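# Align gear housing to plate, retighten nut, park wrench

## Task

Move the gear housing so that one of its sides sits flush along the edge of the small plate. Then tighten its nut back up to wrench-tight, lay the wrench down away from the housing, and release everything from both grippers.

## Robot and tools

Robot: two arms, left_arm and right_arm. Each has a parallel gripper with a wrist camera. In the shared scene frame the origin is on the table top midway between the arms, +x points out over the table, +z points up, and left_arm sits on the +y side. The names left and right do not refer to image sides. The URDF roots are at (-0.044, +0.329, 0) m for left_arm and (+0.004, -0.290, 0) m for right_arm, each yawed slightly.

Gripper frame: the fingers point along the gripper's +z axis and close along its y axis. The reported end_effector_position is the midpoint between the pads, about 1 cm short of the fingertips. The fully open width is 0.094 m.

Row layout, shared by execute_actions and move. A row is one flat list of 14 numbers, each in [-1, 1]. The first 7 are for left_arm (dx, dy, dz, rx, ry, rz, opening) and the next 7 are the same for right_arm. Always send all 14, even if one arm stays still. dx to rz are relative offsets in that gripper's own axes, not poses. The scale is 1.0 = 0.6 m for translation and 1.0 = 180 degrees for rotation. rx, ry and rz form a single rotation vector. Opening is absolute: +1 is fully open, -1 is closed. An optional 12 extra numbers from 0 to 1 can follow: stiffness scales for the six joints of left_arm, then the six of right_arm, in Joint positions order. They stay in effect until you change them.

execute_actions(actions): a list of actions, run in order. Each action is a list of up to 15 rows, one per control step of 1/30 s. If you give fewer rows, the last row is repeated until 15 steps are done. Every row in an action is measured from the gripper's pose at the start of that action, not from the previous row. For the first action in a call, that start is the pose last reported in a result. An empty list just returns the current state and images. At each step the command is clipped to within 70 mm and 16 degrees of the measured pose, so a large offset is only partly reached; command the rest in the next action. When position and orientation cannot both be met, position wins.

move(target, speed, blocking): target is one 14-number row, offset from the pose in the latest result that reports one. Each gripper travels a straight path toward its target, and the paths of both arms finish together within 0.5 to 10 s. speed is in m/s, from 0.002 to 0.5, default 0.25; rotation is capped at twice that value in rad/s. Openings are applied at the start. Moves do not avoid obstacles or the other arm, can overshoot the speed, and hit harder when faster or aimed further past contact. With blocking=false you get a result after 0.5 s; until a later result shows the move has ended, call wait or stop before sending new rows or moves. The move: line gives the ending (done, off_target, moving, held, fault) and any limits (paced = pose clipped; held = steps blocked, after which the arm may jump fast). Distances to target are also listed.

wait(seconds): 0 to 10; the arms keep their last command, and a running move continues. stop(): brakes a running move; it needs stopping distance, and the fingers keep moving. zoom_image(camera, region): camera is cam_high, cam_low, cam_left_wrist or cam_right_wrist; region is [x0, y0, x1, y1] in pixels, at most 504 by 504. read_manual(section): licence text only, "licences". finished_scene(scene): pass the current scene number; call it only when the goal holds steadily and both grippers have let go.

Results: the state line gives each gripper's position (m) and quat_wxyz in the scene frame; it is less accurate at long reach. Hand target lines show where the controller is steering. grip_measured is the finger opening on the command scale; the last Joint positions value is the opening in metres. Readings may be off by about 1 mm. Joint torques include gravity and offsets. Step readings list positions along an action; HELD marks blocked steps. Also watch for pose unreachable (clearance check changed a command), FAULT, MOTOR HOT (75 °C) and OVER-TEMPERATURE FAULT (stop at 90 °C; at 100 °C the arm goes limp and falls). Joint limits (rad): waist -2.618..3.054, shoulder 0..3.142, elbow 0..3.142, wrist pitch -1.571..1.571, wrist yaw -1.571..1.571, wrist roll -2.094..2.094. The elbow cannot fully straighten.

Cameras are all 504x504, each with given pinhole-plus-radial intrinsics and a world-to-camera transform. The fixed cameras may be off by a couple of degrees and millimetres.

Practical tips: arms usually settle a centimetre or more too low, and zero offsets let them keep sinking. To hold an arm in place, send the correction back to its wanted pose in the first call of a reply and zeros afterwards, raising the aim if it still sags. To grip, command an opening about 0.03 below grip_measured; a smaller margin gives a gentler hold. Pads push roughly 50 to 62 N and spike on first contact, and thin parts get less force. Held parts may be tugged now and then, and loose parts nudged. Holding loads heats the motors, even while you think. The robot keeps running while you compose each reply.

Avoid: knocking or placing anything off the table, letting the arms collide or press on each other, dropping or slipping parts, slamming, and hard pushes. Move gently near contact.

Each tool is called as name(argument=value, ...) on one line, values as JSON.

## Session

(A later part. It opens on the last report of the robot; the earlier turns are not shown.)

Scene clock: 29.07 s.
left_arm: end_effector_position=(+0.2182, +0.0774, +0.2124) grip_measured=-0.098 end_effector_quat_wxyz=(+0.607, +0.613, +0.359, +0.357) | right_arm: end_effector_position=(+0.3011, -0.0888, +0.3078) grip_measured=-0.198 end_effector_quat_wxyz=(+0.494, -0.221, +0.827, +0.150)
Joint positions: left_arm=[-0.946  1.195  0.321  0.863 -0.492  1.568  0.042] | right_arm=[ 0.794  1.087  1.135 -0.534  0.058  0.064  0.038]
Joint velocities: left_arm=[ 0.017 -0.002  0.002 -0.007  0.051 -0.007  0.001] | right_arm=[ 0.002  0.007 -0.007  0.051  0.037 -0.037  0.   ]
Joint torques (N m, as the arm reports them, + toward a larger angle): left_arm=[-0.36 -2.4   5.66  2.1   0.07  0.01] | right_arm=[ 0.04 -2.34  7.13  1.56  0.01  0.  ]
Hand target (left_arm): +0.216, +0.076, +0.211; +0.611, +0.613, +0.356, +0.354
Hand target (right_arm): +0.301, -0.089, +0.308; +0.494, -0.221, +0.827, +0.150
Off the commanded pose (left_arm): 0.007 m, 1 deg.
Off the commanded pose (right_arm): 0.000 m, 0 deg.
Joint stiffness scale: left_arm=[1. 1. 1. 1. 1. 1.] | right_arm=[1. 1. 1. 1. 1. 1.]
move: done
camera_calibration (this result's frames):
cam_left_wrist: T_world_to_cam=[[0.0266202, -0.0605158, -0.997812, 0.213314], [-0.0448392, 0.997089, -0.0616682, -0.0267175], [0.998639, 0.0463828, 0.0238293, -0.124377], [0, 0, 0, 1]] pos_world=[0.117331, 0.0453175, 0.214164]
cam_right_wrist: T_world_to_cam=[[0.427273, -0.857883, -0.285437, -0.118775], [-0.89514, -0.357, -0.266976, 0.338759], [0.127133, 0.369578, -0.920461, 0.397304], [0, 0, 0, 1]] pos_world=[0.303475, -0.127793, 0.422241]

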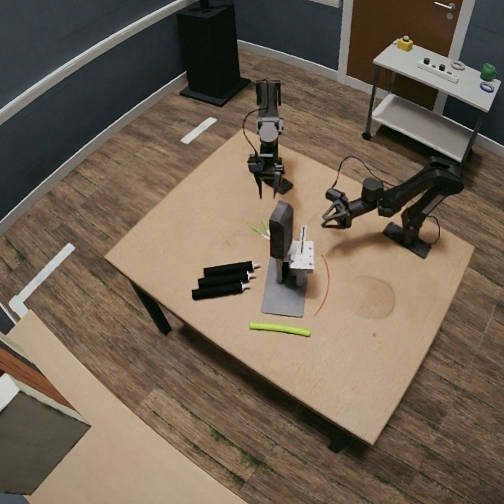

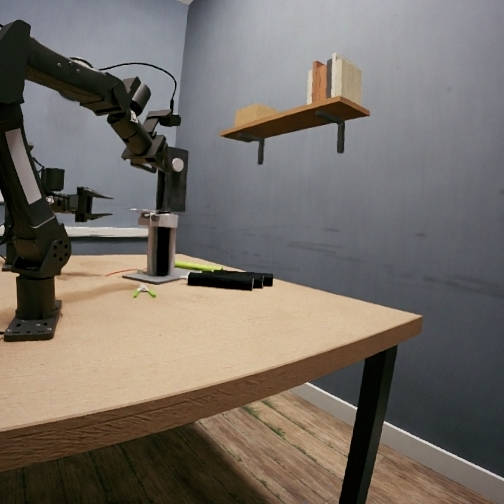

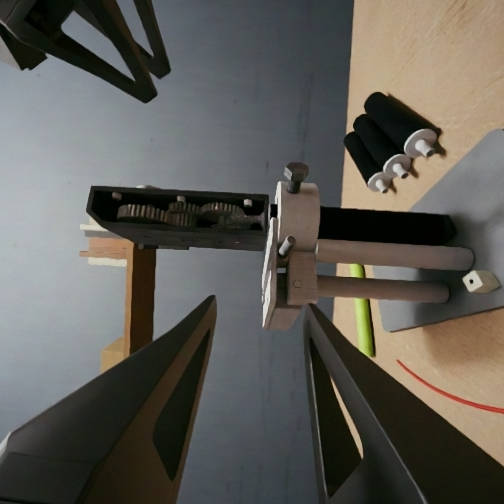

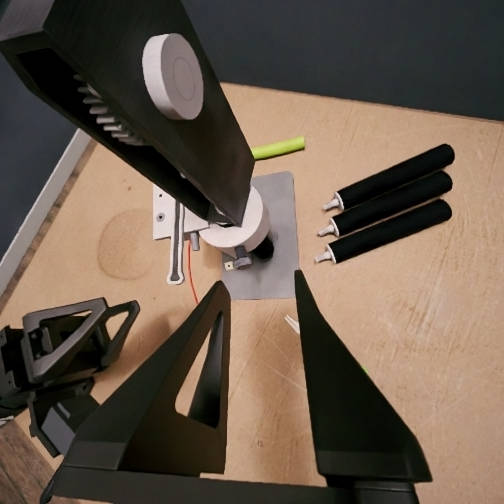

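move(target=[0,-0.013,0.1,0,0,0,-0.1,0,0,0,0,0,0,-0.2], speed=0.08)

zoom_image(camera="cam_right_wrist", region=[90, 190, 270, 340])

zoom_image(camera="cam_left_wrist", region=[190, 220, 340, 370])

Scene clock: 30.53 s.
left_arm: end_effector_position=(+0.2644, +0.0530, +0.1866) grip_measured=-0.098 end_effector_quat_wxyz=(+0.588, +0.631, +0.361, +0.355) | right_arm: end_effector_position=(+0.3011, -0.0888, +0.3078) grip_measured=-0.198 end_effector_quat_wxyz=(+0.494, -0.221, +0.827, +0.150)
Joint positions: left_arm=[-0.84   1.486  0.448  0.976 -0.386  1.571  0.042] | right_arm=[ 0.794  1.087  1.135 -0.534  0.058  0.064  0.038]
Joint velocities: left_arm=[-0.002 -0.017  0.002 -0.051  0.007 -0.007  0.   ] | right_arm=[ 0.022 -0.012 -0.002 -0.051  0.007  0.081 -0.001]
Joint torques (N m, as the arm reports them, + toward a larger angle): left_arm=[ 0.8  -4.69  8.99  2.1   0.02 -0.03] | right_arm=[ 0.08 -2.34  7.11  1.55  0.03 -0.01]
Hand target (left_arm): +0.270, +0.049, +0.204; +0.607, +0.613, +0.359, +0.357
Hand target (right_arm): +0.301, -0.089, +0.308; +0.494, -0.221, +0.827, +0.150
Off the commanded pose (left_arm): 0.019 m, 3 deg.
Off the commanded pose (right_arm): 0.000 m, 0 deg.
Joint stiffness scale: left_arm=[1. 1. 1. 1. 1. 1.] | right_arm=[1. 1. 1. 1. 1. 1.]
move: off_target (left_arm)
camera_calibration (this result's frames):
cam_left_wrist: T_world_to_cam=[[-0.00416961, -0.018317, -0.999824, 0.191157], [-0.0459771, 0.998778, -0.0181061, -0.00987105], [0.998934, 0.0458935, -0.00500668, -0.163473], [0, 0, 0, 1]] pos_world=[0.163642, 0.0208628, 0.190126]
cam_right_wrist: T_world_to_cam=[[0.427273, -0.857883, -0.285437, -0.118775], [-0.89514, -0.357, -0.266976, 0.338759], [0.127133, 0.369578, -0.920461, 0.397304], [0, 0, 0, 1]] pos_world=[0.303475, -0.127793, 0.422241]

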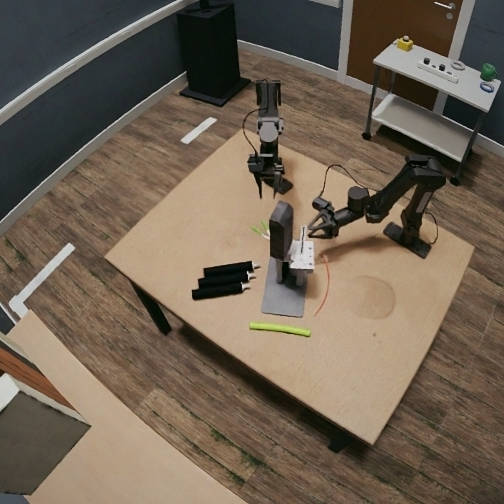

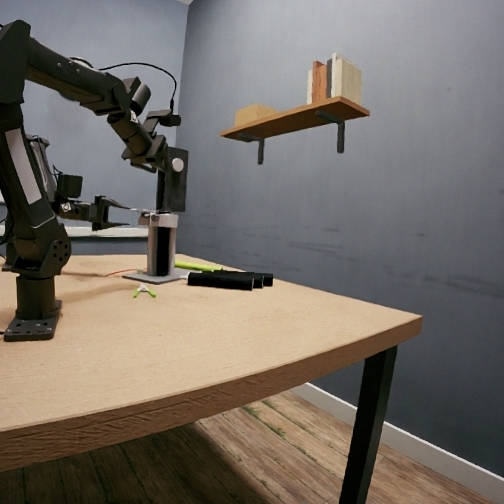

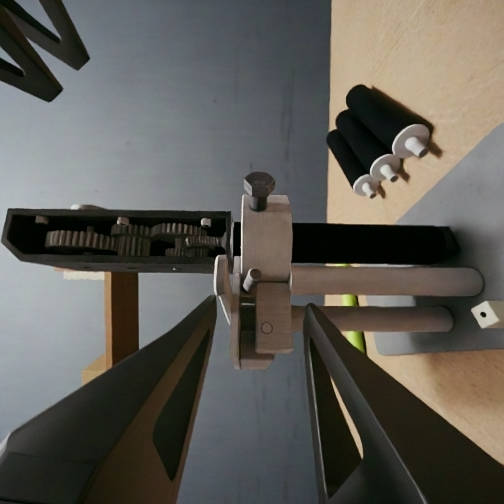

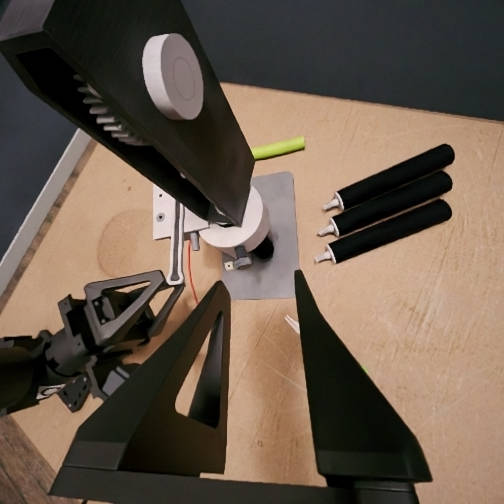

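Region (90, 190, 270, 340) of cam_right_wrist's 504x504 image, scaled by 2.800, with more detail than that image has.

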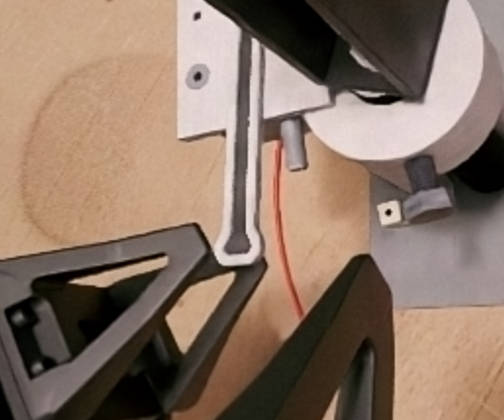

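Region (190, 220, 340, 370) of cam_left_wrist's 504x504 image, scaled by 3.360, with more detail than that image has.

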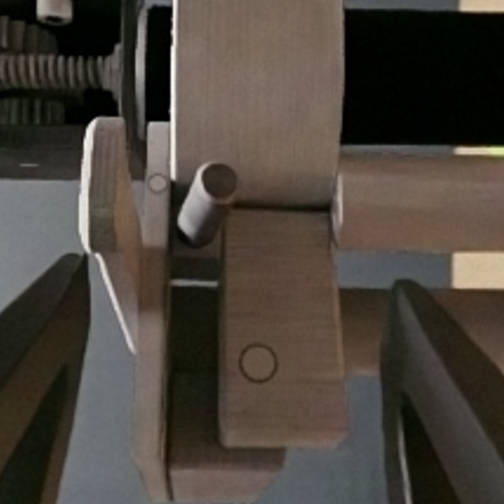

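move(target=[0,0.06,0.0,-0.025,0,0,-0.1,0,0,0,0,0,0,-0.2], speed=0.05)

move(target=[0,0.025,0.04,-0.012,0,0,-0.1,0,0,0,0,0,0,-0.2], speed=0.05)

zoom_image(camera="cam_right_wrist", region=[90, 190, 270, 340])

Scene clock: 31.70 s.
left_arm: end_effector_position=(+0.2625, +0.0551, +0.1978) grip_measured=-0.098 end_effector_quat_wxyz=(+0.591, +0.629, +0.349, +0.365) | right_arm: end_effector_position=(+0.3011, -0.0888, +0.3078) grip_measured=-0.198 end_effector_quat_wxyz=(+0.494, -0.221, +0.827, +0.150)
Joint positions: left_arm=[-0.84   1.449  0.448  0.963 -0.385  1.603  0.042] | right_arm=[ 0.794  1.087  1.135 -0.534  0.058  0.064  0.038]
Joint velocities: left_arm=[-0.002  0.002 -0.007 -0.037  0.007 -0.022 -0.   ] | right_arm=[-0.012 -0.002  0.012  0.007 -0.066  0.051 -0.001]
Joint torques (N m, as the arm reports them, + toward a larger angle): left_arm=[ 0.15 -6.6   9.33  1.94  0.04  0.02] | right_arm=[ 0.04 -2.25  7.19  1.55  0.02  0.  ]
Hand target (left_arm): +0.265, +0.052, +0.223; +0.612, +0.608, +0.347, +0.369
Hand target (right_arm): +0.301, -0.089, +0.308; +0.494, -0.221, +0.827, +0.150
Off the commanded pose (left_arm): 0.025 m, 4 deg.
Off the commanded pose (right_arm): 0.000 m, 0 deg.
Joint stiffness scale: left_arm=[1. 1. 1. 1. 1. 1.] | right_arm=[1. 1. 1. 1. 1. 1.]
move: off_target (left_arm)
camera_calibration (this result's frames):
cam_left_wrist: T_world_to_cam=[[0.0261662, -0.00886661, -0.999618, 0.193852], [-0.0433153, 0.999011, -0.00999506, -0.0141926], [0.998719, 0.0435603, 0.0257562, -0.167551], [0, 0, 0, 1]] pos_world=[0.161649, 0.0231959, 0.197952]
cam_right_wrist: T_world_to_cam=[[0.427273, -0.857883, -0.285437, -0.118775], [-0.89514, -0.357, -0.266976, 0.338759], [0.127133, 0.369578, -0.920461, 0.397304], [0, 0, 0, 1]] pos_world=[0.303475, -0.127793, 0.422241]

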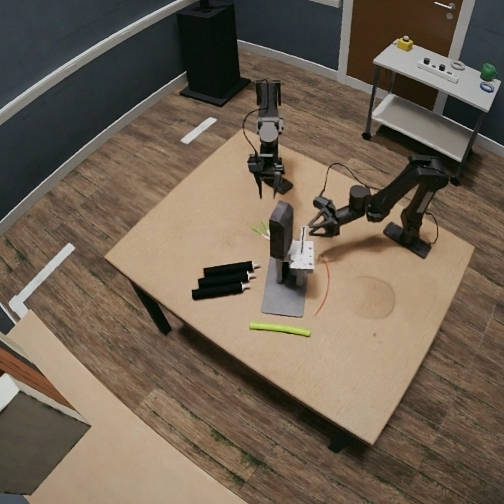

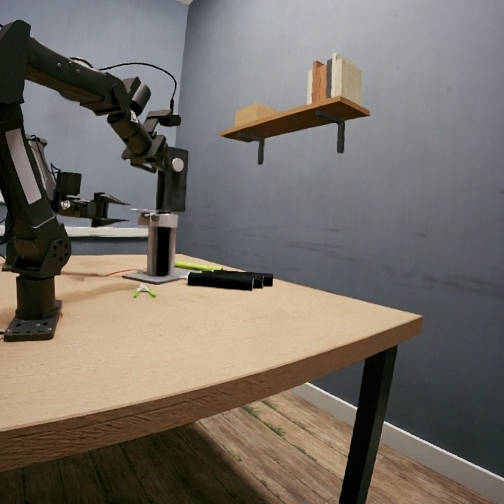

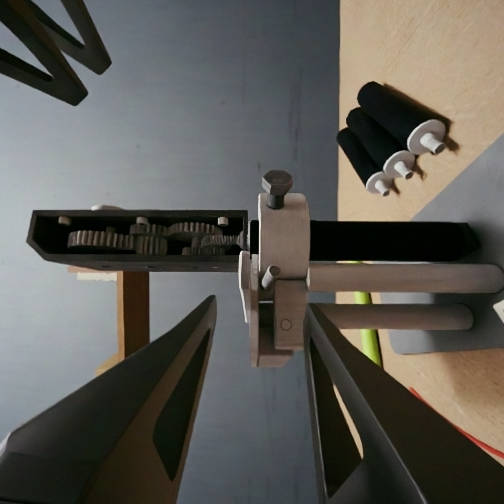

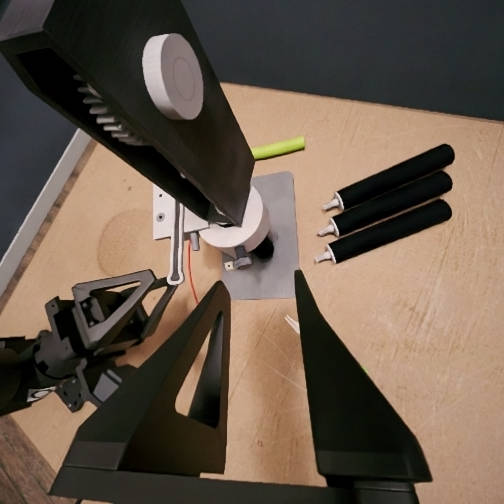

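Scene clock: 32.57 s.
left_arm: end_effector_position=(+0.2775, +0.0473, +0.1951) grip_measured=-0.098 end_effector_quat_wxyz=(+0.585, +0.635, +0.345, +0.369) | right_arm: end_effector_position=(+0.3011, -0.0888, +0.3078) grip_measured=-0.198 end_effector_quat_wxyz=(+0.494, -0.221, +0.827, +0.150)
Joint positions: left_arm=[-0.813  1.516  0.503  0.967 -0.358  1.62   0.042] | right_arm=[ 0.794  1.087  1.135 -0.534  0.058  0.064  0.038]
Joint velocities: left_arm=[-0.012  0.017  0.002 -0.037  0.051 -0.007  0.   ] | right_arm=[ 0.012 -0.007  0.002 -0.007  0.081 -0.022  0.001]
Joint torques (N m, as the arm reports them, + toward a larger angle): left_arm=[ 0.64 -5.06  9.    2.1   0.12 -0.06] | right_arm=[ 0.03 -2.29  7.11  1.55  0.03  0.01]
Hand target (left_arm): +0.283, +0.043, +0.212; +0.602, +0.618, +0.342, +0.372
Hand target (right_arm): +0.301, -0.089, +0.308; +0.494, -0.221, +0.827, +0.150
Off the commanded pose (left_arm): 0.019 m, 3 deg.
Off the commanded pose (right_arm): 0.000 m, 0 deg.
Joint stiffness scale: left_arm=[1. 1. 1. 1. 1. 1.] | right_arm=[1. 1. 1. 1. 1. 1.]
move: off_target (left_arm)
camera_calibration (this result's frames):
cam_left_wrist: T_world_to_cam=[[0.0279505, 0.0111552, -0.999547, 0.189235], [-0.0423153, 0.999055, 0.00996643, -0.00995411], [0.998713, 0.0420176, 0.0283961, -0.182511], [0, 0, 0, 1]] pos_world=[0.176565, 0.0155024, 0.194432]
cam_right_wrist: T_world_to_cam=[[0.427273, -0.857883, -0.285437, -0.118775], [-0.89514, -0.357, -0.266976, 0.338759], [0.127133, 0.369578, -0.920461, 0.397304], [0, 0, 0, 1]] pos_world=[0.303475, -0.127793, 0.422241]

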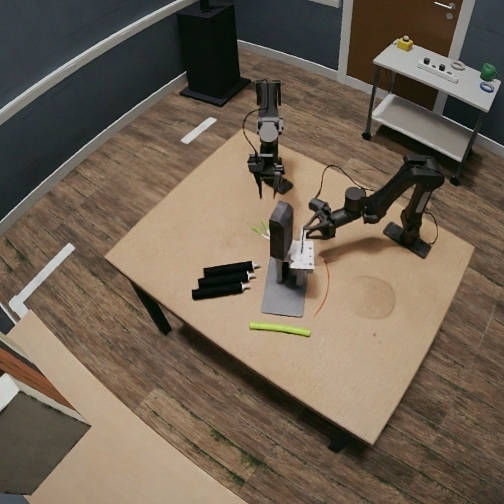

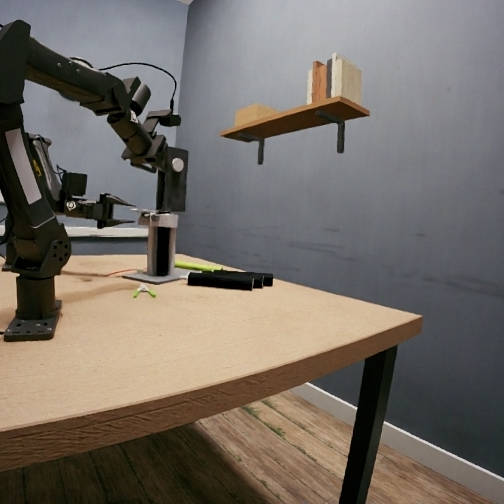

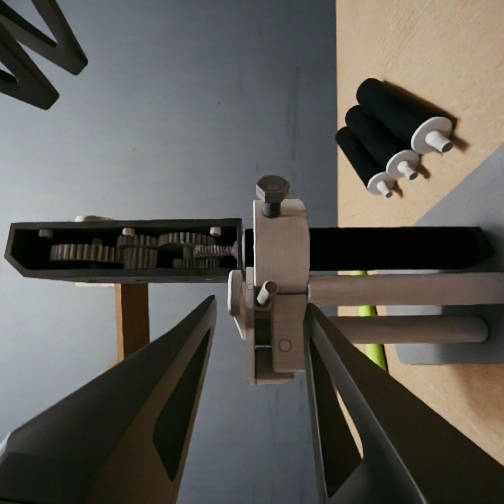

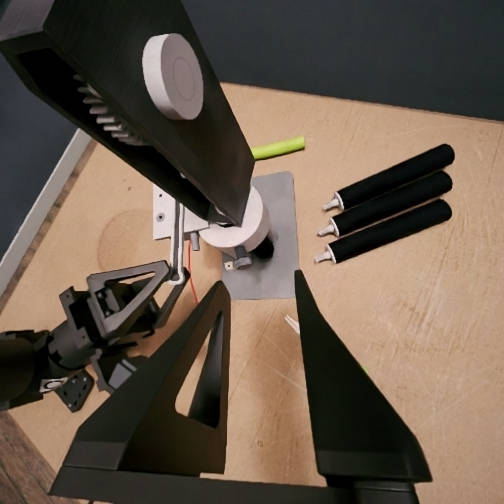

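Region (90, 190, 270, 340) of cam_right_wrist's 504x504 image, scaled by 2.800, with more detail than that image has.

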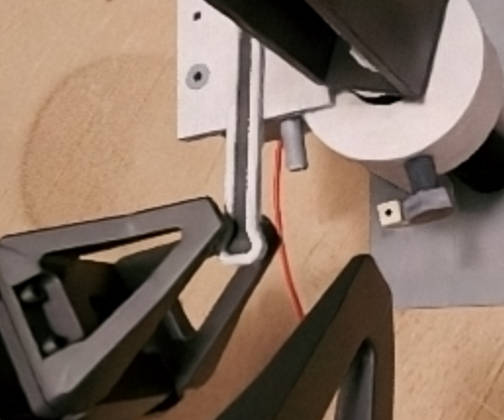

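move(target=[-0.005,0.052,0.032,-0.028,0,-0.026,-0.1,0,0,0,0,0,0,-0.2], speed=0.04)

zoom_image(camera="cam_right_wrist", region=[90, 190, 270, 340])

Scene clock: 34.50 s.
left_arm: end_effector_position=(+0.2868, +0.0370, +0.2076) grip_measured=-0.098 end_effector_quat_wxyz=(+0.607, +0.614, +0.353, +0.360) | right_arm: end_effector_position=(+0.3011, -0.0888, +0.3078) grip_measured=-0.198 end_effector_quat_wxyz=(+0.494, -0.221, +0.827, +0.150)
Joint positions: left_arm=[-0.81   1.559  0.558  0.997 -0.351  1.584  0.042] | right_arm=[ 0.794  1.087  1.135 -0.534  0.058  0.064  0.038]
Joint velocities: left_arm=[ 0.017 -0.007  0.002 -0.066  0.022 -0.066 -0.001] | right_arm=[ 0.017 -0.017 -0.007  0.037  0.022 -0.007  0.   ]
Joint torques (N m, as the arm reports them, + toward a larger angle): left_arm=[ 0.6  -5.67  9.17  2.07  0.1  -0.07] | right_arm=[ 0.07 -2.29  7.1   1.54  0.03  0.  ]
Hand target (left_arm): +0.292, +0.034, +0.225; +0.627, +0.594, +0.354, +0.360
Hand target (right_arm): +0.301, -0.089, +0.308; +0.494, -0.221, +0.827, +0.150
Off the commanded pose (left_arm): 0.019 m, 3 deg.
Off the commanded pose (right_arm): 0.000 m, 0 deg.
Joint stiffness scale: left_arm=[1. 1. 1. 1. 1. 1.] | right_arm=[1. 1. 1. 1. 1. 1.]
move: off_target (left_arm)
camera_calibration (this result's frames):
cam_left_wrist: T_world_to_cam=[[0.0373839, -0.0521933, -0.997937, 0.200867], [-0.03991, 0.99776, -0.0536792, 0.0132035], [0.998504, 0.0418344, 0.0352172, -0.193062], [0, 0, 0, 1]] pos_world=[0.185791, 0.0053866, 0.207961]
cam_right_wrist: T_world_to_cam=[[0.427273, -0.857883, -0.285437, -0.118775], [-0.89514, -0.357, -0.266976, 0.338759], [0.127133, 0.369578, -0.920461, 0.397304], [0, 0, 0, 1]] pos_world=[0.303475, -0.127793, 0.422241]

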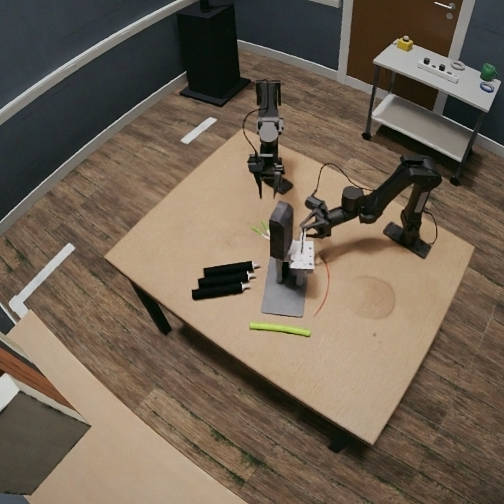

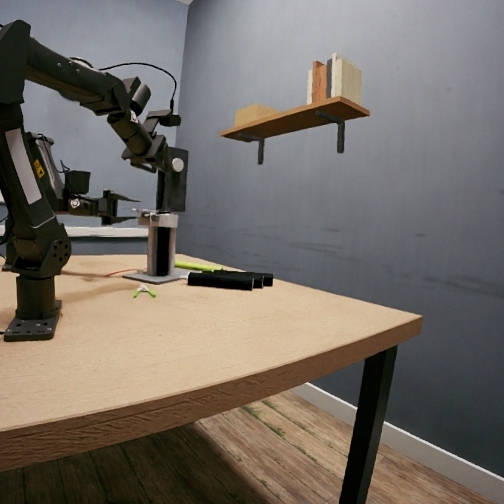

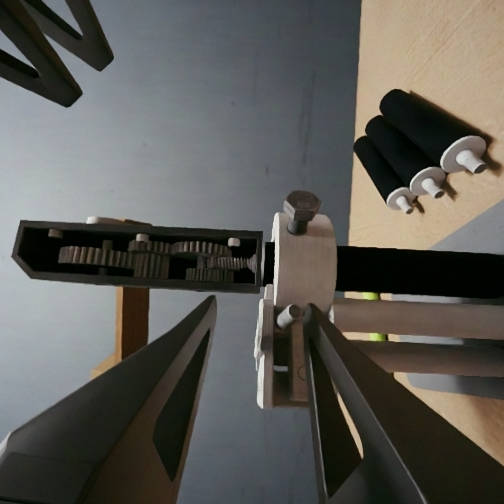

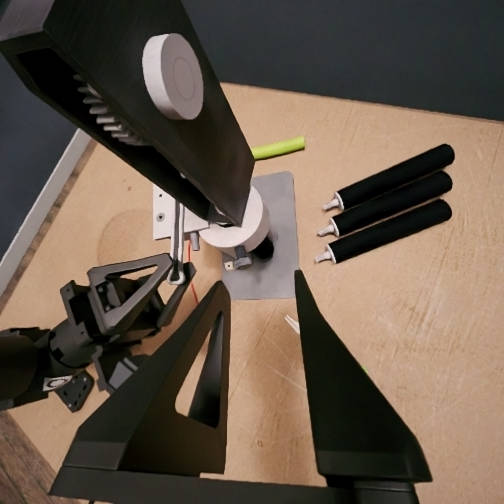

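Region (90, 190, 270, 340) of cam_right_wrist's 504x504 image, scaled by 2.800, with more detail than that image has.

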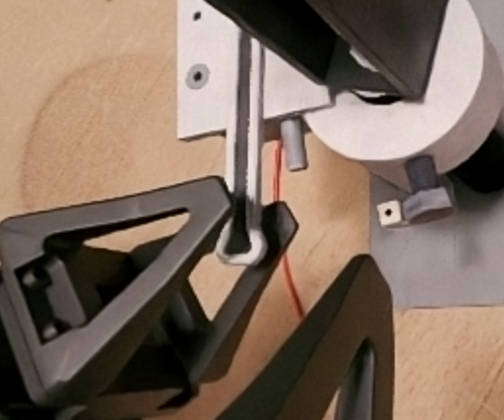

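Good enough; close.

move(target=[0,0,0,0,0,0,-1,0,0,0,0,0,0,-0.2])

zoom_image(camera="cam_right_wrist", region=[90, 190, 270, 340])

Scene clock: 35.33 s.
left_arm: end_effector_position=(+0.2868, +0.0370, +0.2061) grip_measured=-0.904 end_effector_quat_wxyz=(+0.604, +0.617, +0.352, +0.361) | right_arm: end_effector_position=(+0.3011, -0.0888, +0.3078) grip_measured=-0.198 end_effector_quat_wxyz=(+0.494, -0.221, +0.827, +0.150)
Joint positions: left_arm=[-0.81   1.56   0.558  0.991 -0.351  1.587  0.004] | right_arm=[ 0.794  1.087  1.135 -0.534  0.058  0.064  0.038]
Joint velocities: left_arm=[-0.012 -0.007 -0.002 -0.037  0.051  0.037  0.   ] | right_arm=[-0.017 -0.007 -0.007 -0.022 -0.037 -0.007 -0.001]
Joint torques (N m, as the arm reports them, + toward a larger angle): left_arm=[-0.09 -5.64  6.16  1.96  0.04 -0.04] | right_arm=[ 0.03 -2.37  7.13  1.55  0.02  0.01]
Hand target (left_arm): +0.287, +0.037, +0.208; +0.607, +0.614, +0.353, +0.360
Hand target (right_arm): +0.301, -0.089, +0.308; +0.494, -0.221, +0.827, +0.150
Off the commanded pose (left_arm): 0.002 m, 0 deg.
Off the commanded pose (right_arm): 0.000 m, 0 deg.
Joint stiffness scale: left_arm=[1. 1. 1. 1. 1. 1.] | right_arm=[1. 1. 1. 1. 1. 1.]
move: done
camera_calibration (this result's frames):
cam_left_wrist: T_world_to_cam=[[0.0347387, -0.0452369, -0.998372, 0.19994], [-0.0400245, 0.998111, -0.0466177, 0.0117043], [0.998595, 0.0415788, 0.0328625, -0.192554], [0, 0, 0, 1]] pos_world=[0.185806, 0.00536866, 0.206488]
cam_right_wrist: T_world_to_cam=[[0.427273, -0.857883, -0.285437, -0.118775], [-0.89514, -0.357, -0.266976, 0.338759], [0.127133, 0.369578, -0.920461, 0.397304], [0, 0, 0, 1]] pos_world=[0.303475, -0.127793, 0.422241]

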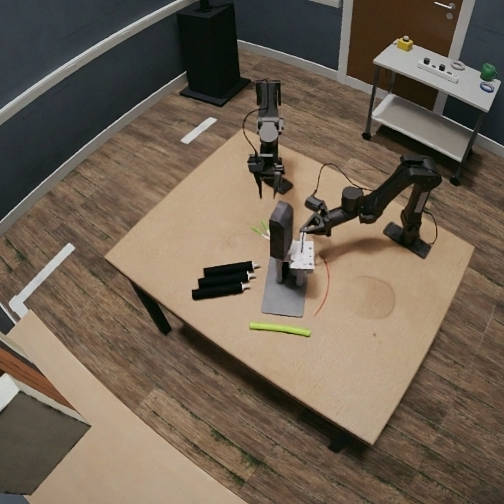

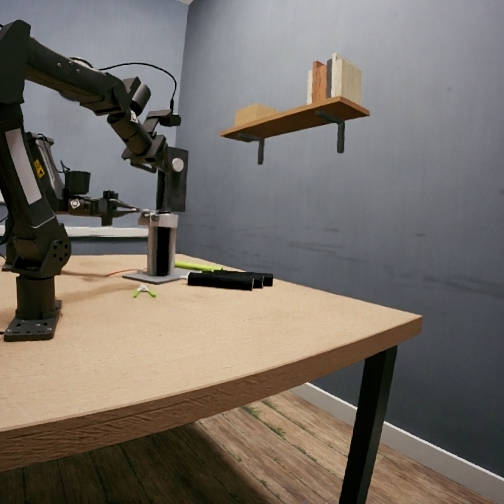

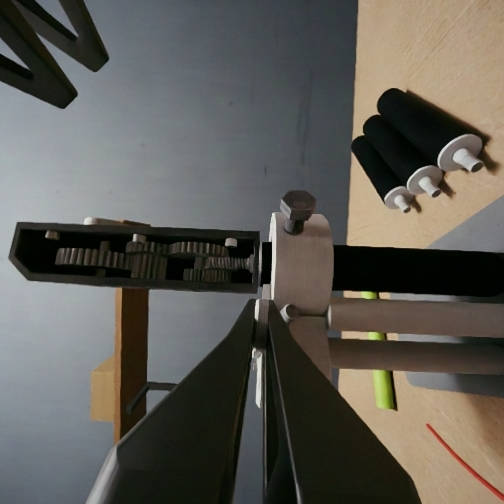

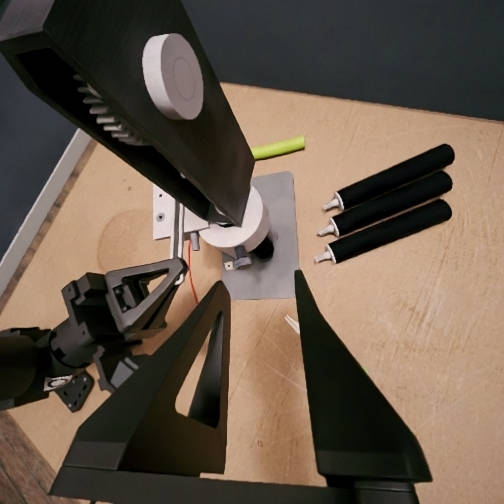

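Region (90, 190, 270, 340) of cam_right_wrist's 504x504 image, scaled by 2.800, with more detail than that image has.

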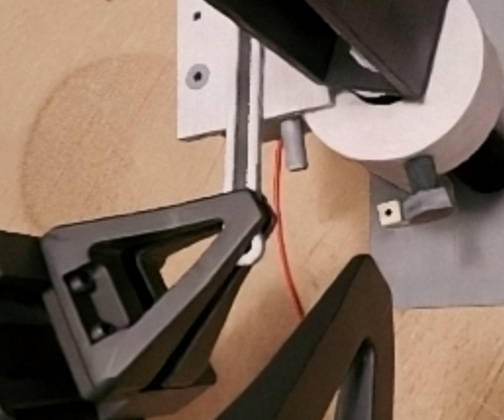

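move(target=[0,0.07,0,-0.015,0,-0.008,-1,-0.05,0.13,-0.05,0,0,0,-0.2], speed=0.08)

move(target=[-0.155,0.0,-0.097,0,-0.03,0,-1,0,0,0,0,0,0,-0.2], speed=0.1)

Scene clock: 37.37 s.
left_arm: end_effector_position=(+0.2845, +0.0397, +0.2177) grip_measured=-0.904 end_effector_quat_wxyz=(+0.594, +0.627, +0.353, +0.360) | right_arm: end_effector_position=(+0.2501, -0.0298, +0.3473) grip_measured=-0.198 end_effector_quat_wxyz=(+0.492, -0.224, +0.826, +0.159)
Joint positions: left_arm=[-0.81   1.485  0.583  0.864 -0.351  1.589  0.004] | right_arm=[ 1.16   1.169  1.351 -0.701  0.362  0.248  0.038]
Joint velocities: left_arm=[-0.007  0.017  0.002  0.022 -0.095  0.037  0.   ] | right_arm=[ 0.007  0.002 -0.002  0.007  0.066  0.051  0.   ]
Joint torques (N m, as the arm reports them, + toward a larger angle): left_arm=[-0.09 -7.42  9.71  2.04 -0.02 -0.13] | right_arm=[ 0.72 -1.96  8.69  1.35  0.34 -0.01]
Hand target (left_arm): +0.286, +0.038, +0.248; +0.623, +0.598, +0.351, +0.361
Hand target (right_arm): +0.251, -0.031, +0.351; +0.494, -0.220, +0.827, +0.153
Off the commanded pose (left_arm): 0.031 m, 5 deg.
Off the commanded pose (right_arm): 0.003 m, 1 deg.
Joint stiffness scale: left_arm=[1. 1. 1. 1. 1. 1.] | right_arm=[1. 1. 1. 1. 1. 1.]
move: off_target (left_arm)
camera_calibration (this result's frames):
cam_left_wrist: T_world_to_cam=[[0.0182403, -0.022037, -0.999591, 0.215754], [-0.0405369, 0.998919, -0.0227619, 0.00440095], [0.999012, 0.0409355, 0.0173273, -0.187477], [0, 0, 0, 1]] pos_world=[0.183534, 0.00803282, 0.219014]
cam_right_wrist: T_world_to_cam=[[0.437775, -0.848148, -0.298325, -0.0329496], [-0.891361, -0.366028, -0.267392, 0.323652], [0.117593, 0.382973, -0.916244, 0.419694], [0, 0, 0, 1]] pos_world=[0.253563, -0.0702119, 0.461255]

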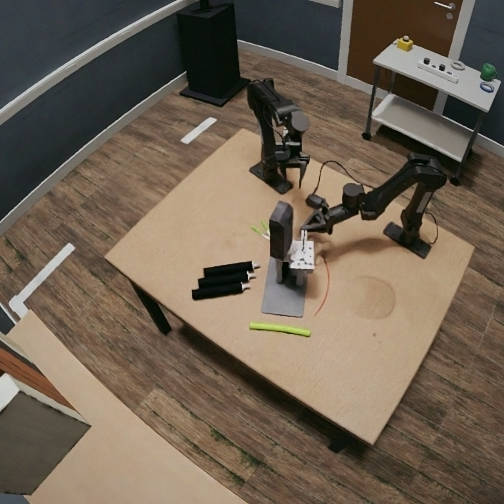

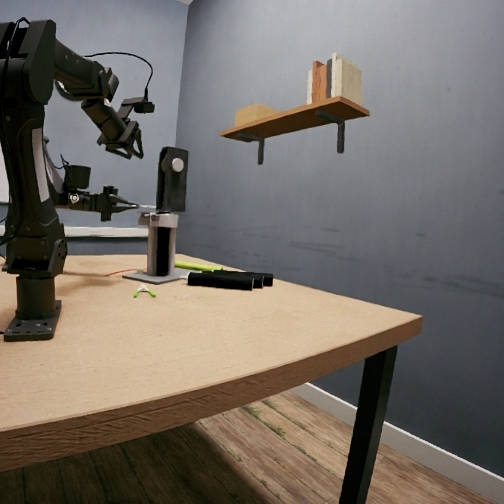

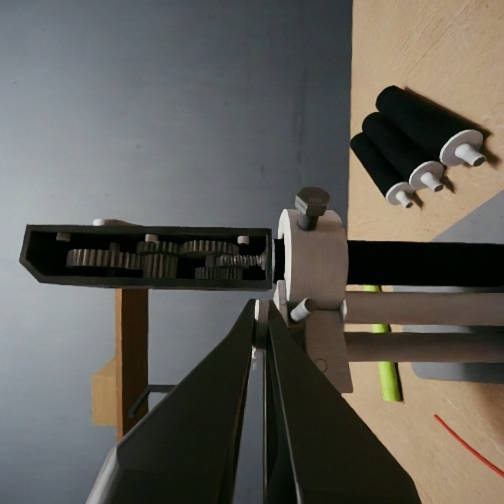

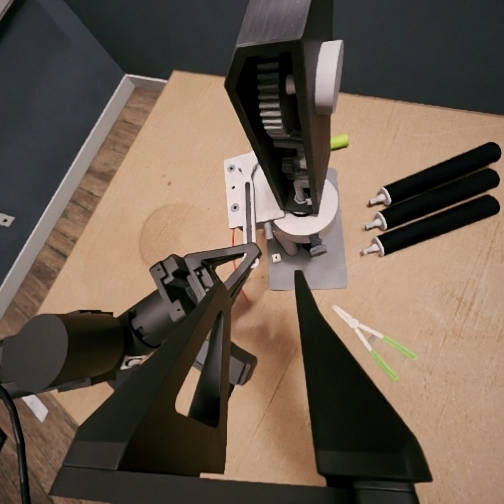

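Scene clock: 38.93 s.
left_arm: end_effector_position=(+0.1896, -0.0167, +0.2058) grip_measured=-0.904 end_effector_quat_wxyz=(+0.596, +0.658, +0.319, +0.332) | right_arm: end_effector_position=(+0.2501, -0.0298, +0.3473) grip_measured=-0.198 end_effector_quat_wxyz=(+0.492, -0.224, +0.826, +0.159)
Joint positions: left_arm=[-1.171  1.464  0.552  0.829 -0.612  1.579  0.004] | right_arm=[ 1.16   1.169  1.351 -0.701  0.362  0.248  0.038]
Joint velocities: left_arm=[ 0.012  0.007  0.012 -0.007 -0.037 -0.066 -0.001] | right_arm=[ 0.002  0.012  0.007 -0.051  0.022 -0.066  0.001]
Joint torques (N m, as the arm reports them, + toward a larger angle): left_arm=[-0.49 -7.2   5.9   1.97 -0.08 -0.09] | right_arm=[-0.01 -2.62  6.79  1.51  0.14  0.  ]
Hand target (left_arm): +0.188, -0.013, +0.217; +0.610, +0.643, +0.325, +0.329
Hand target (right_arm): +0.250, -0.030, +0.347; +0.492, -0.224, +0.826, +0.159
Off the commanded pose (left_arm): 0.012 m, 2 deg.
Off the commanded pose (right_arm): 0.000 m, 0 deg.
Joint stiffness scale: left_arm=[1. 1. 1. 1. 1. 1.] | right_arm=[1. 1. 1. 1. 1. 1.]
move: off_target (left_arm)
camera_calibration (this result's frames):
cam_left_wrist: T_world_to_cam=[[0.00317985, 0.0157754, -0.999871, 0.207937], [0.0599293, 0.998075, 0.0159377, 0.0295516], [0.998198, -0.0599722, 0.00222832, -0.0885672], [0, 0, 0, 1]] pos_world=[0.0859753, -0.0380866, 0.207637]
cam_right_wrist: T_world_to_cam=[[0.437775, -0.848148, -0.298325, -0.0329496], [-0.891361, -0.366028, -0.267392, 0.323652], [0.117593, 0.382973, -0.916244, 0.419694], [0, 0, 0, 1]] pos_world=[0.253563, -0.0702119, 0.461255]

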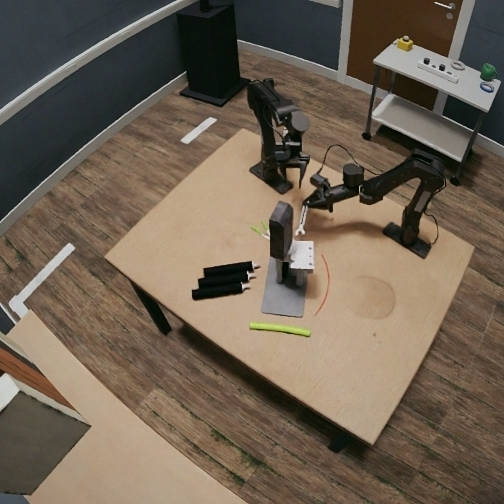

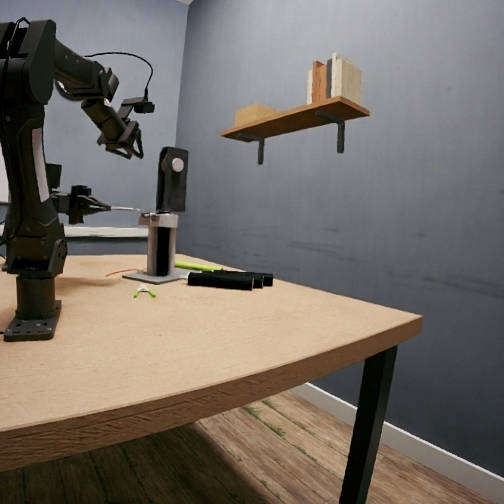

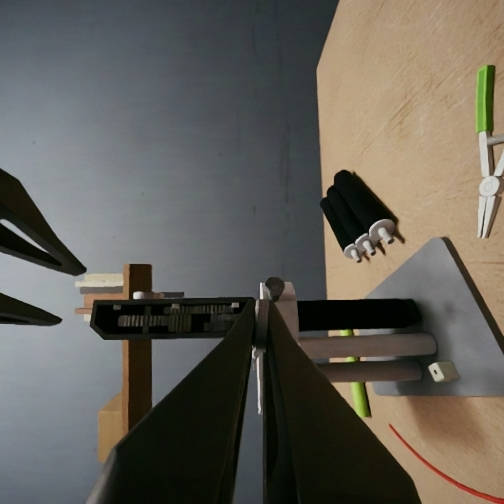

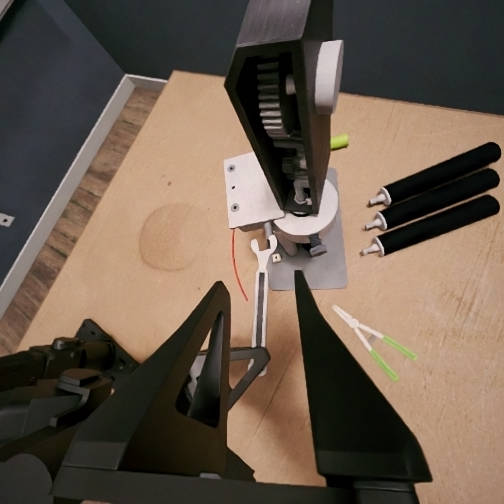

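move(target=[0,0.085,0.01,-0.04,-0.067,-0.028,-1,0,0,0,0,0,0,1], speed=0.08)

zoom_image(camera="cam_right_wrist", region=[220, 160, 380, 320])

Scene clock: 41.13 s.
left_arm: end_effector_position=(+0.1948, -0.0249, +0.2288) grip_measured=-0.904 end_effector_quat_wxyz=(+0.651, +0.665, +0.261, +0.256) | right_arm: end_effector_position=(+0.2501, -0.0298, +0.3473) grip_measured=+1.000 end_effector_quat_wxyz=(+0.492, -0.224, +0.826, +0.159)
Joint positions: left_arm=[-1.034  1.403  0.552  0.83  -0.267  1.565  0.004] | right_arm=[ 1.16   1.169  1.351 -0.701  0.362  0.248  0.094]
Joint velocities: left_arm=[-0.002 -0.017 -0.007 -0.022  0.066 -0.022  0.   ] | right_arm=[ 0.002 -0.007 -0.002 -0.051 -0.037 -0.007  0.   ]
Joint torques (N m, as the arm reports them, + toward a larger angle): left_arm=[ 0.61 -7.03  8.25  2.25  0.07 -0.13] | right_arm=[ 0.04 -2.64  6.79  1.49  0.14  0.01]
Hand target (left_arm): +0.196, -0.023, +0.256; +0.681, +0.636, +0.261, +0.255
Hand target (right_arm): +0.250, -0.030, +0.347; +0.492, -0.224, +0.826, +0.159
Off the commanded pose (left_arm): 0.027 m, 5 deg.
Off the commanded pose (right_arm): 0.000 m, 0 deg.
Joint stiffness scale: left_arm=[1. 1. 1. 1. 1. 1.] | right_arm=[1. 1. 1. 1. 1. 1.]
move: off_target (left_arm)
camera_calibration (this result's frames):
cam_left_wrist: T_world_to_cam=[[-0.0023544, -0.0584129, -0.99829, 0.229899], [0.263945, 0.962854, -0.0569619, 0.0131372], [0.964535, -0.263628, 0.0131509, -0.0953291], [0, 0, 0, 1]] pos_world=[0.0890221, -0.0243515, 0.231508]
cam_right_wrist: T_world_to_cam=[[0.437775, -0.848148, -0.298325, -0.0329496], [-0.891361, -0.366028, -0.267392, 0.323652], [0.117593, 0.382973, -0.916244, 0.419694], [0, 0, 0, 1]] pos_world=[0.253563, -0.0702119, 0.461255]

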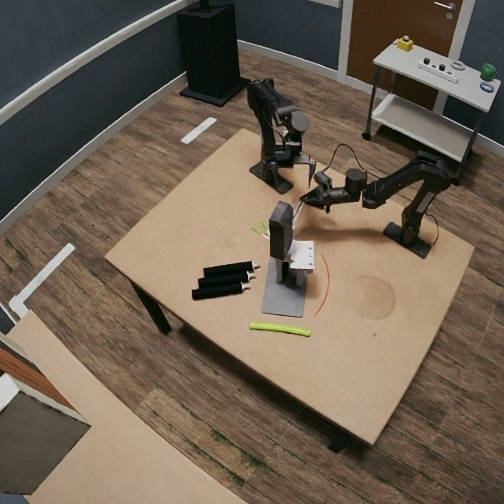

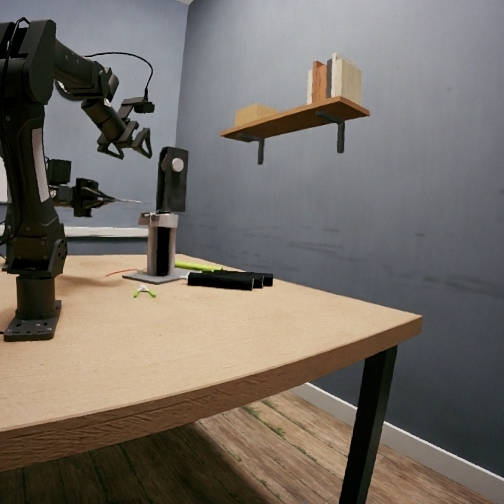

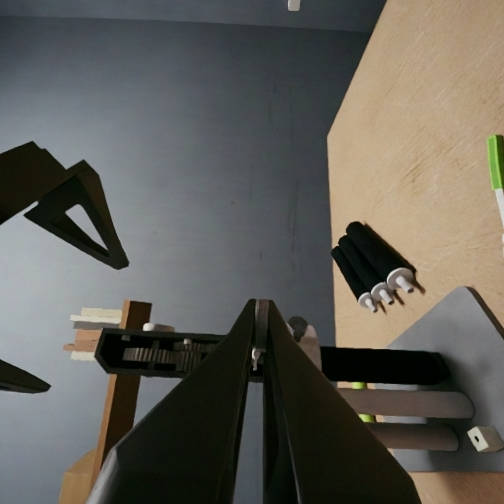

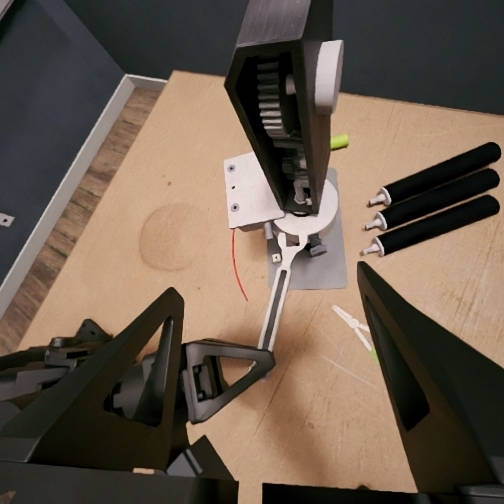

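Region (220, 160, 380, 320) of cam_right_wrist's 504x504 image, scaled by 3.150, with more detail than that image has.

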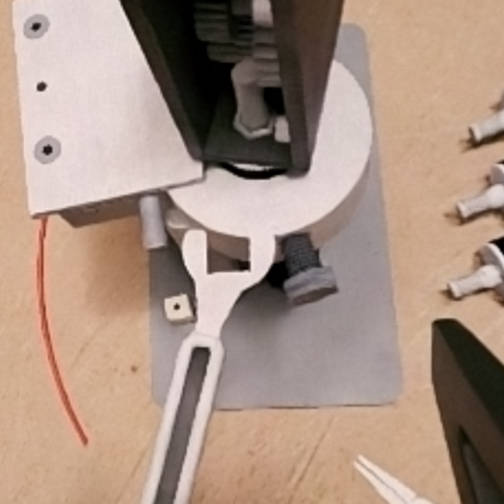

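move(target=[0.03,0.005,0.02,-0.015,0,0,-1,0,0,0,0,0,0,1], speed=0.04)

zoom_image(camera="cam_right_wrist", region=[250, 170, 350, 270])

zoom_image(camera="cam_low", region=[100, 185, 190, 230])

Scene clock: 42.50 s.
left_arm: end_effector_position=(+0.2144, -0.0213, +0.2205) grip_measured=-0.904 end_effector_quat_wxyz=(+0.652, +0.664, +0.258, +0.259) | right_arm: end_effector_position=(+0.2501, -0.0298, +0.3473) grip_measured=+1.000 end_effector_quat_wxyz=(+0.492, -0.224, +0.826, +0.159)
Joint positions: left_arm=[-0.962  1.464  0.552  0.897 -0.196  1.576  0.004] | right_arm=[ 1.16   1.169  1.351 -0.701  0.362  0.248  0.094]
Joint velocities: left_arm=[-0.002 -0.007 -0.012  0.022  0.037  0.037  0.   ] | right_arm=[-0.007  0.002 -0.002  0.022  0.007  0.037  0.   ]
Joint torques (N m, as the arm reports them, + toward a larger angle): left_arm=[ 0.54 -5.07  7.12  2.25  0.06  0.03] | right_arm=[ 0.04 -2.65  6.8   1.51  0.13 -0.01]
Hand target (left_arm): +0.216, -0.021, +0.231; +0.666, +0.650, +0.255, +0.262
Hand target (right_arm): +0.250, -0.030, +0.347; +0.492, -0.224, +0.826, +0.159
Off the commanded pose (left_arm): 0.011 m, 2 deg.
Off the commanded pose (right_arm): 0.000 m, 0 deg.
Joint stiffness scale: left_arm=[1. 1. 1. 1. 1. 1.] | right_arm=[1. 1. 1. 1. 1. 1.]
move: off_target (left_arm)
camera_calibration (this result's frames):
cam_left_wrist: T_world_to_cam=[[0.00768263, -0.0583361, -0.998267, 0.219729], [0.263564, 0.963115, -0.0542535, 0.00355135], [0.964611, -0.26269, 0.0227745, -0.115258], [0, 0, 0, 1]] pos_world=[0.108555, -0.0208794, 0.222166]
cam_right_wrist: T_world_to_cam=[[0.437775, -0.848148, -0.298325, -0.0329496], [-0.891361, -0.366028, -0.267392, 0.323652], [0.117593, 0.382973, -0.916244, 0.419694], [0, 0, 0, 1]] pos_world=[0.253563, -0.0702119, 0.461255]

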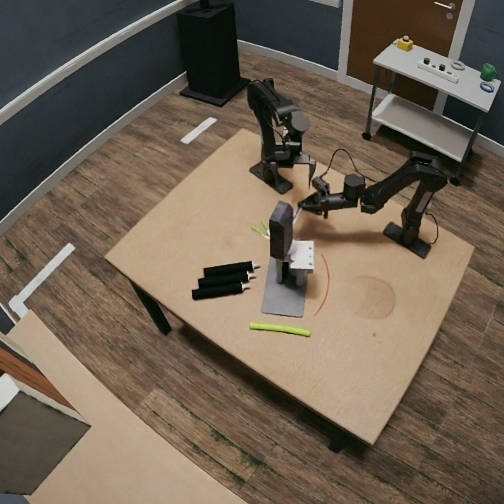

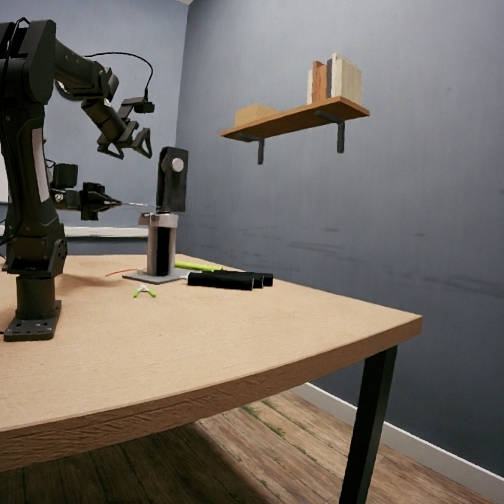

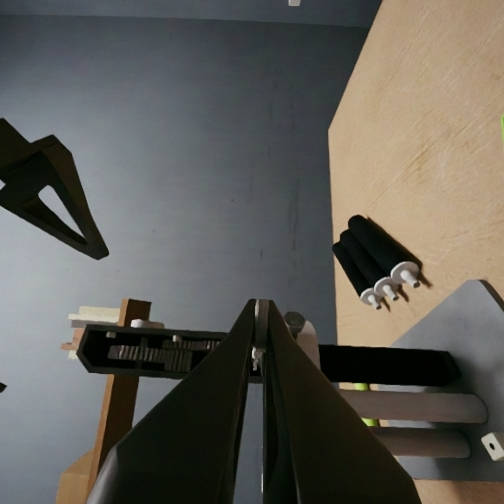

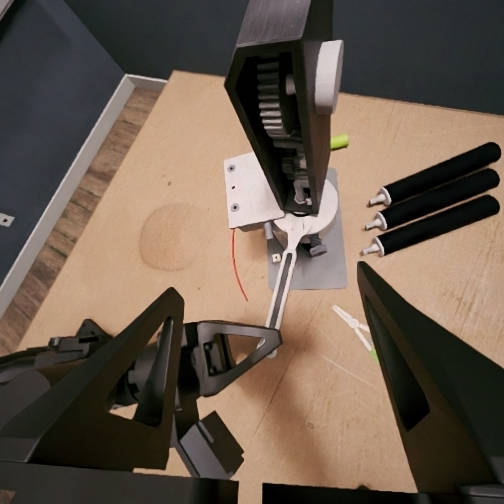

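Region (250, 170, 350, 270) of cam_right_wrist's 504x504 image, scaled by 5.040, with more detail than that image has.

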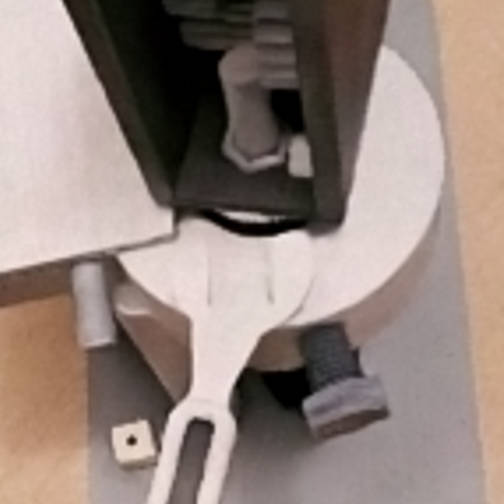

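Region (100, 185, 190, 230) of cam_low's 504x504 image, scaled by 5.600, with more detail than that image has.

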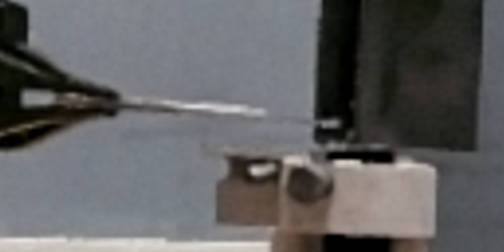

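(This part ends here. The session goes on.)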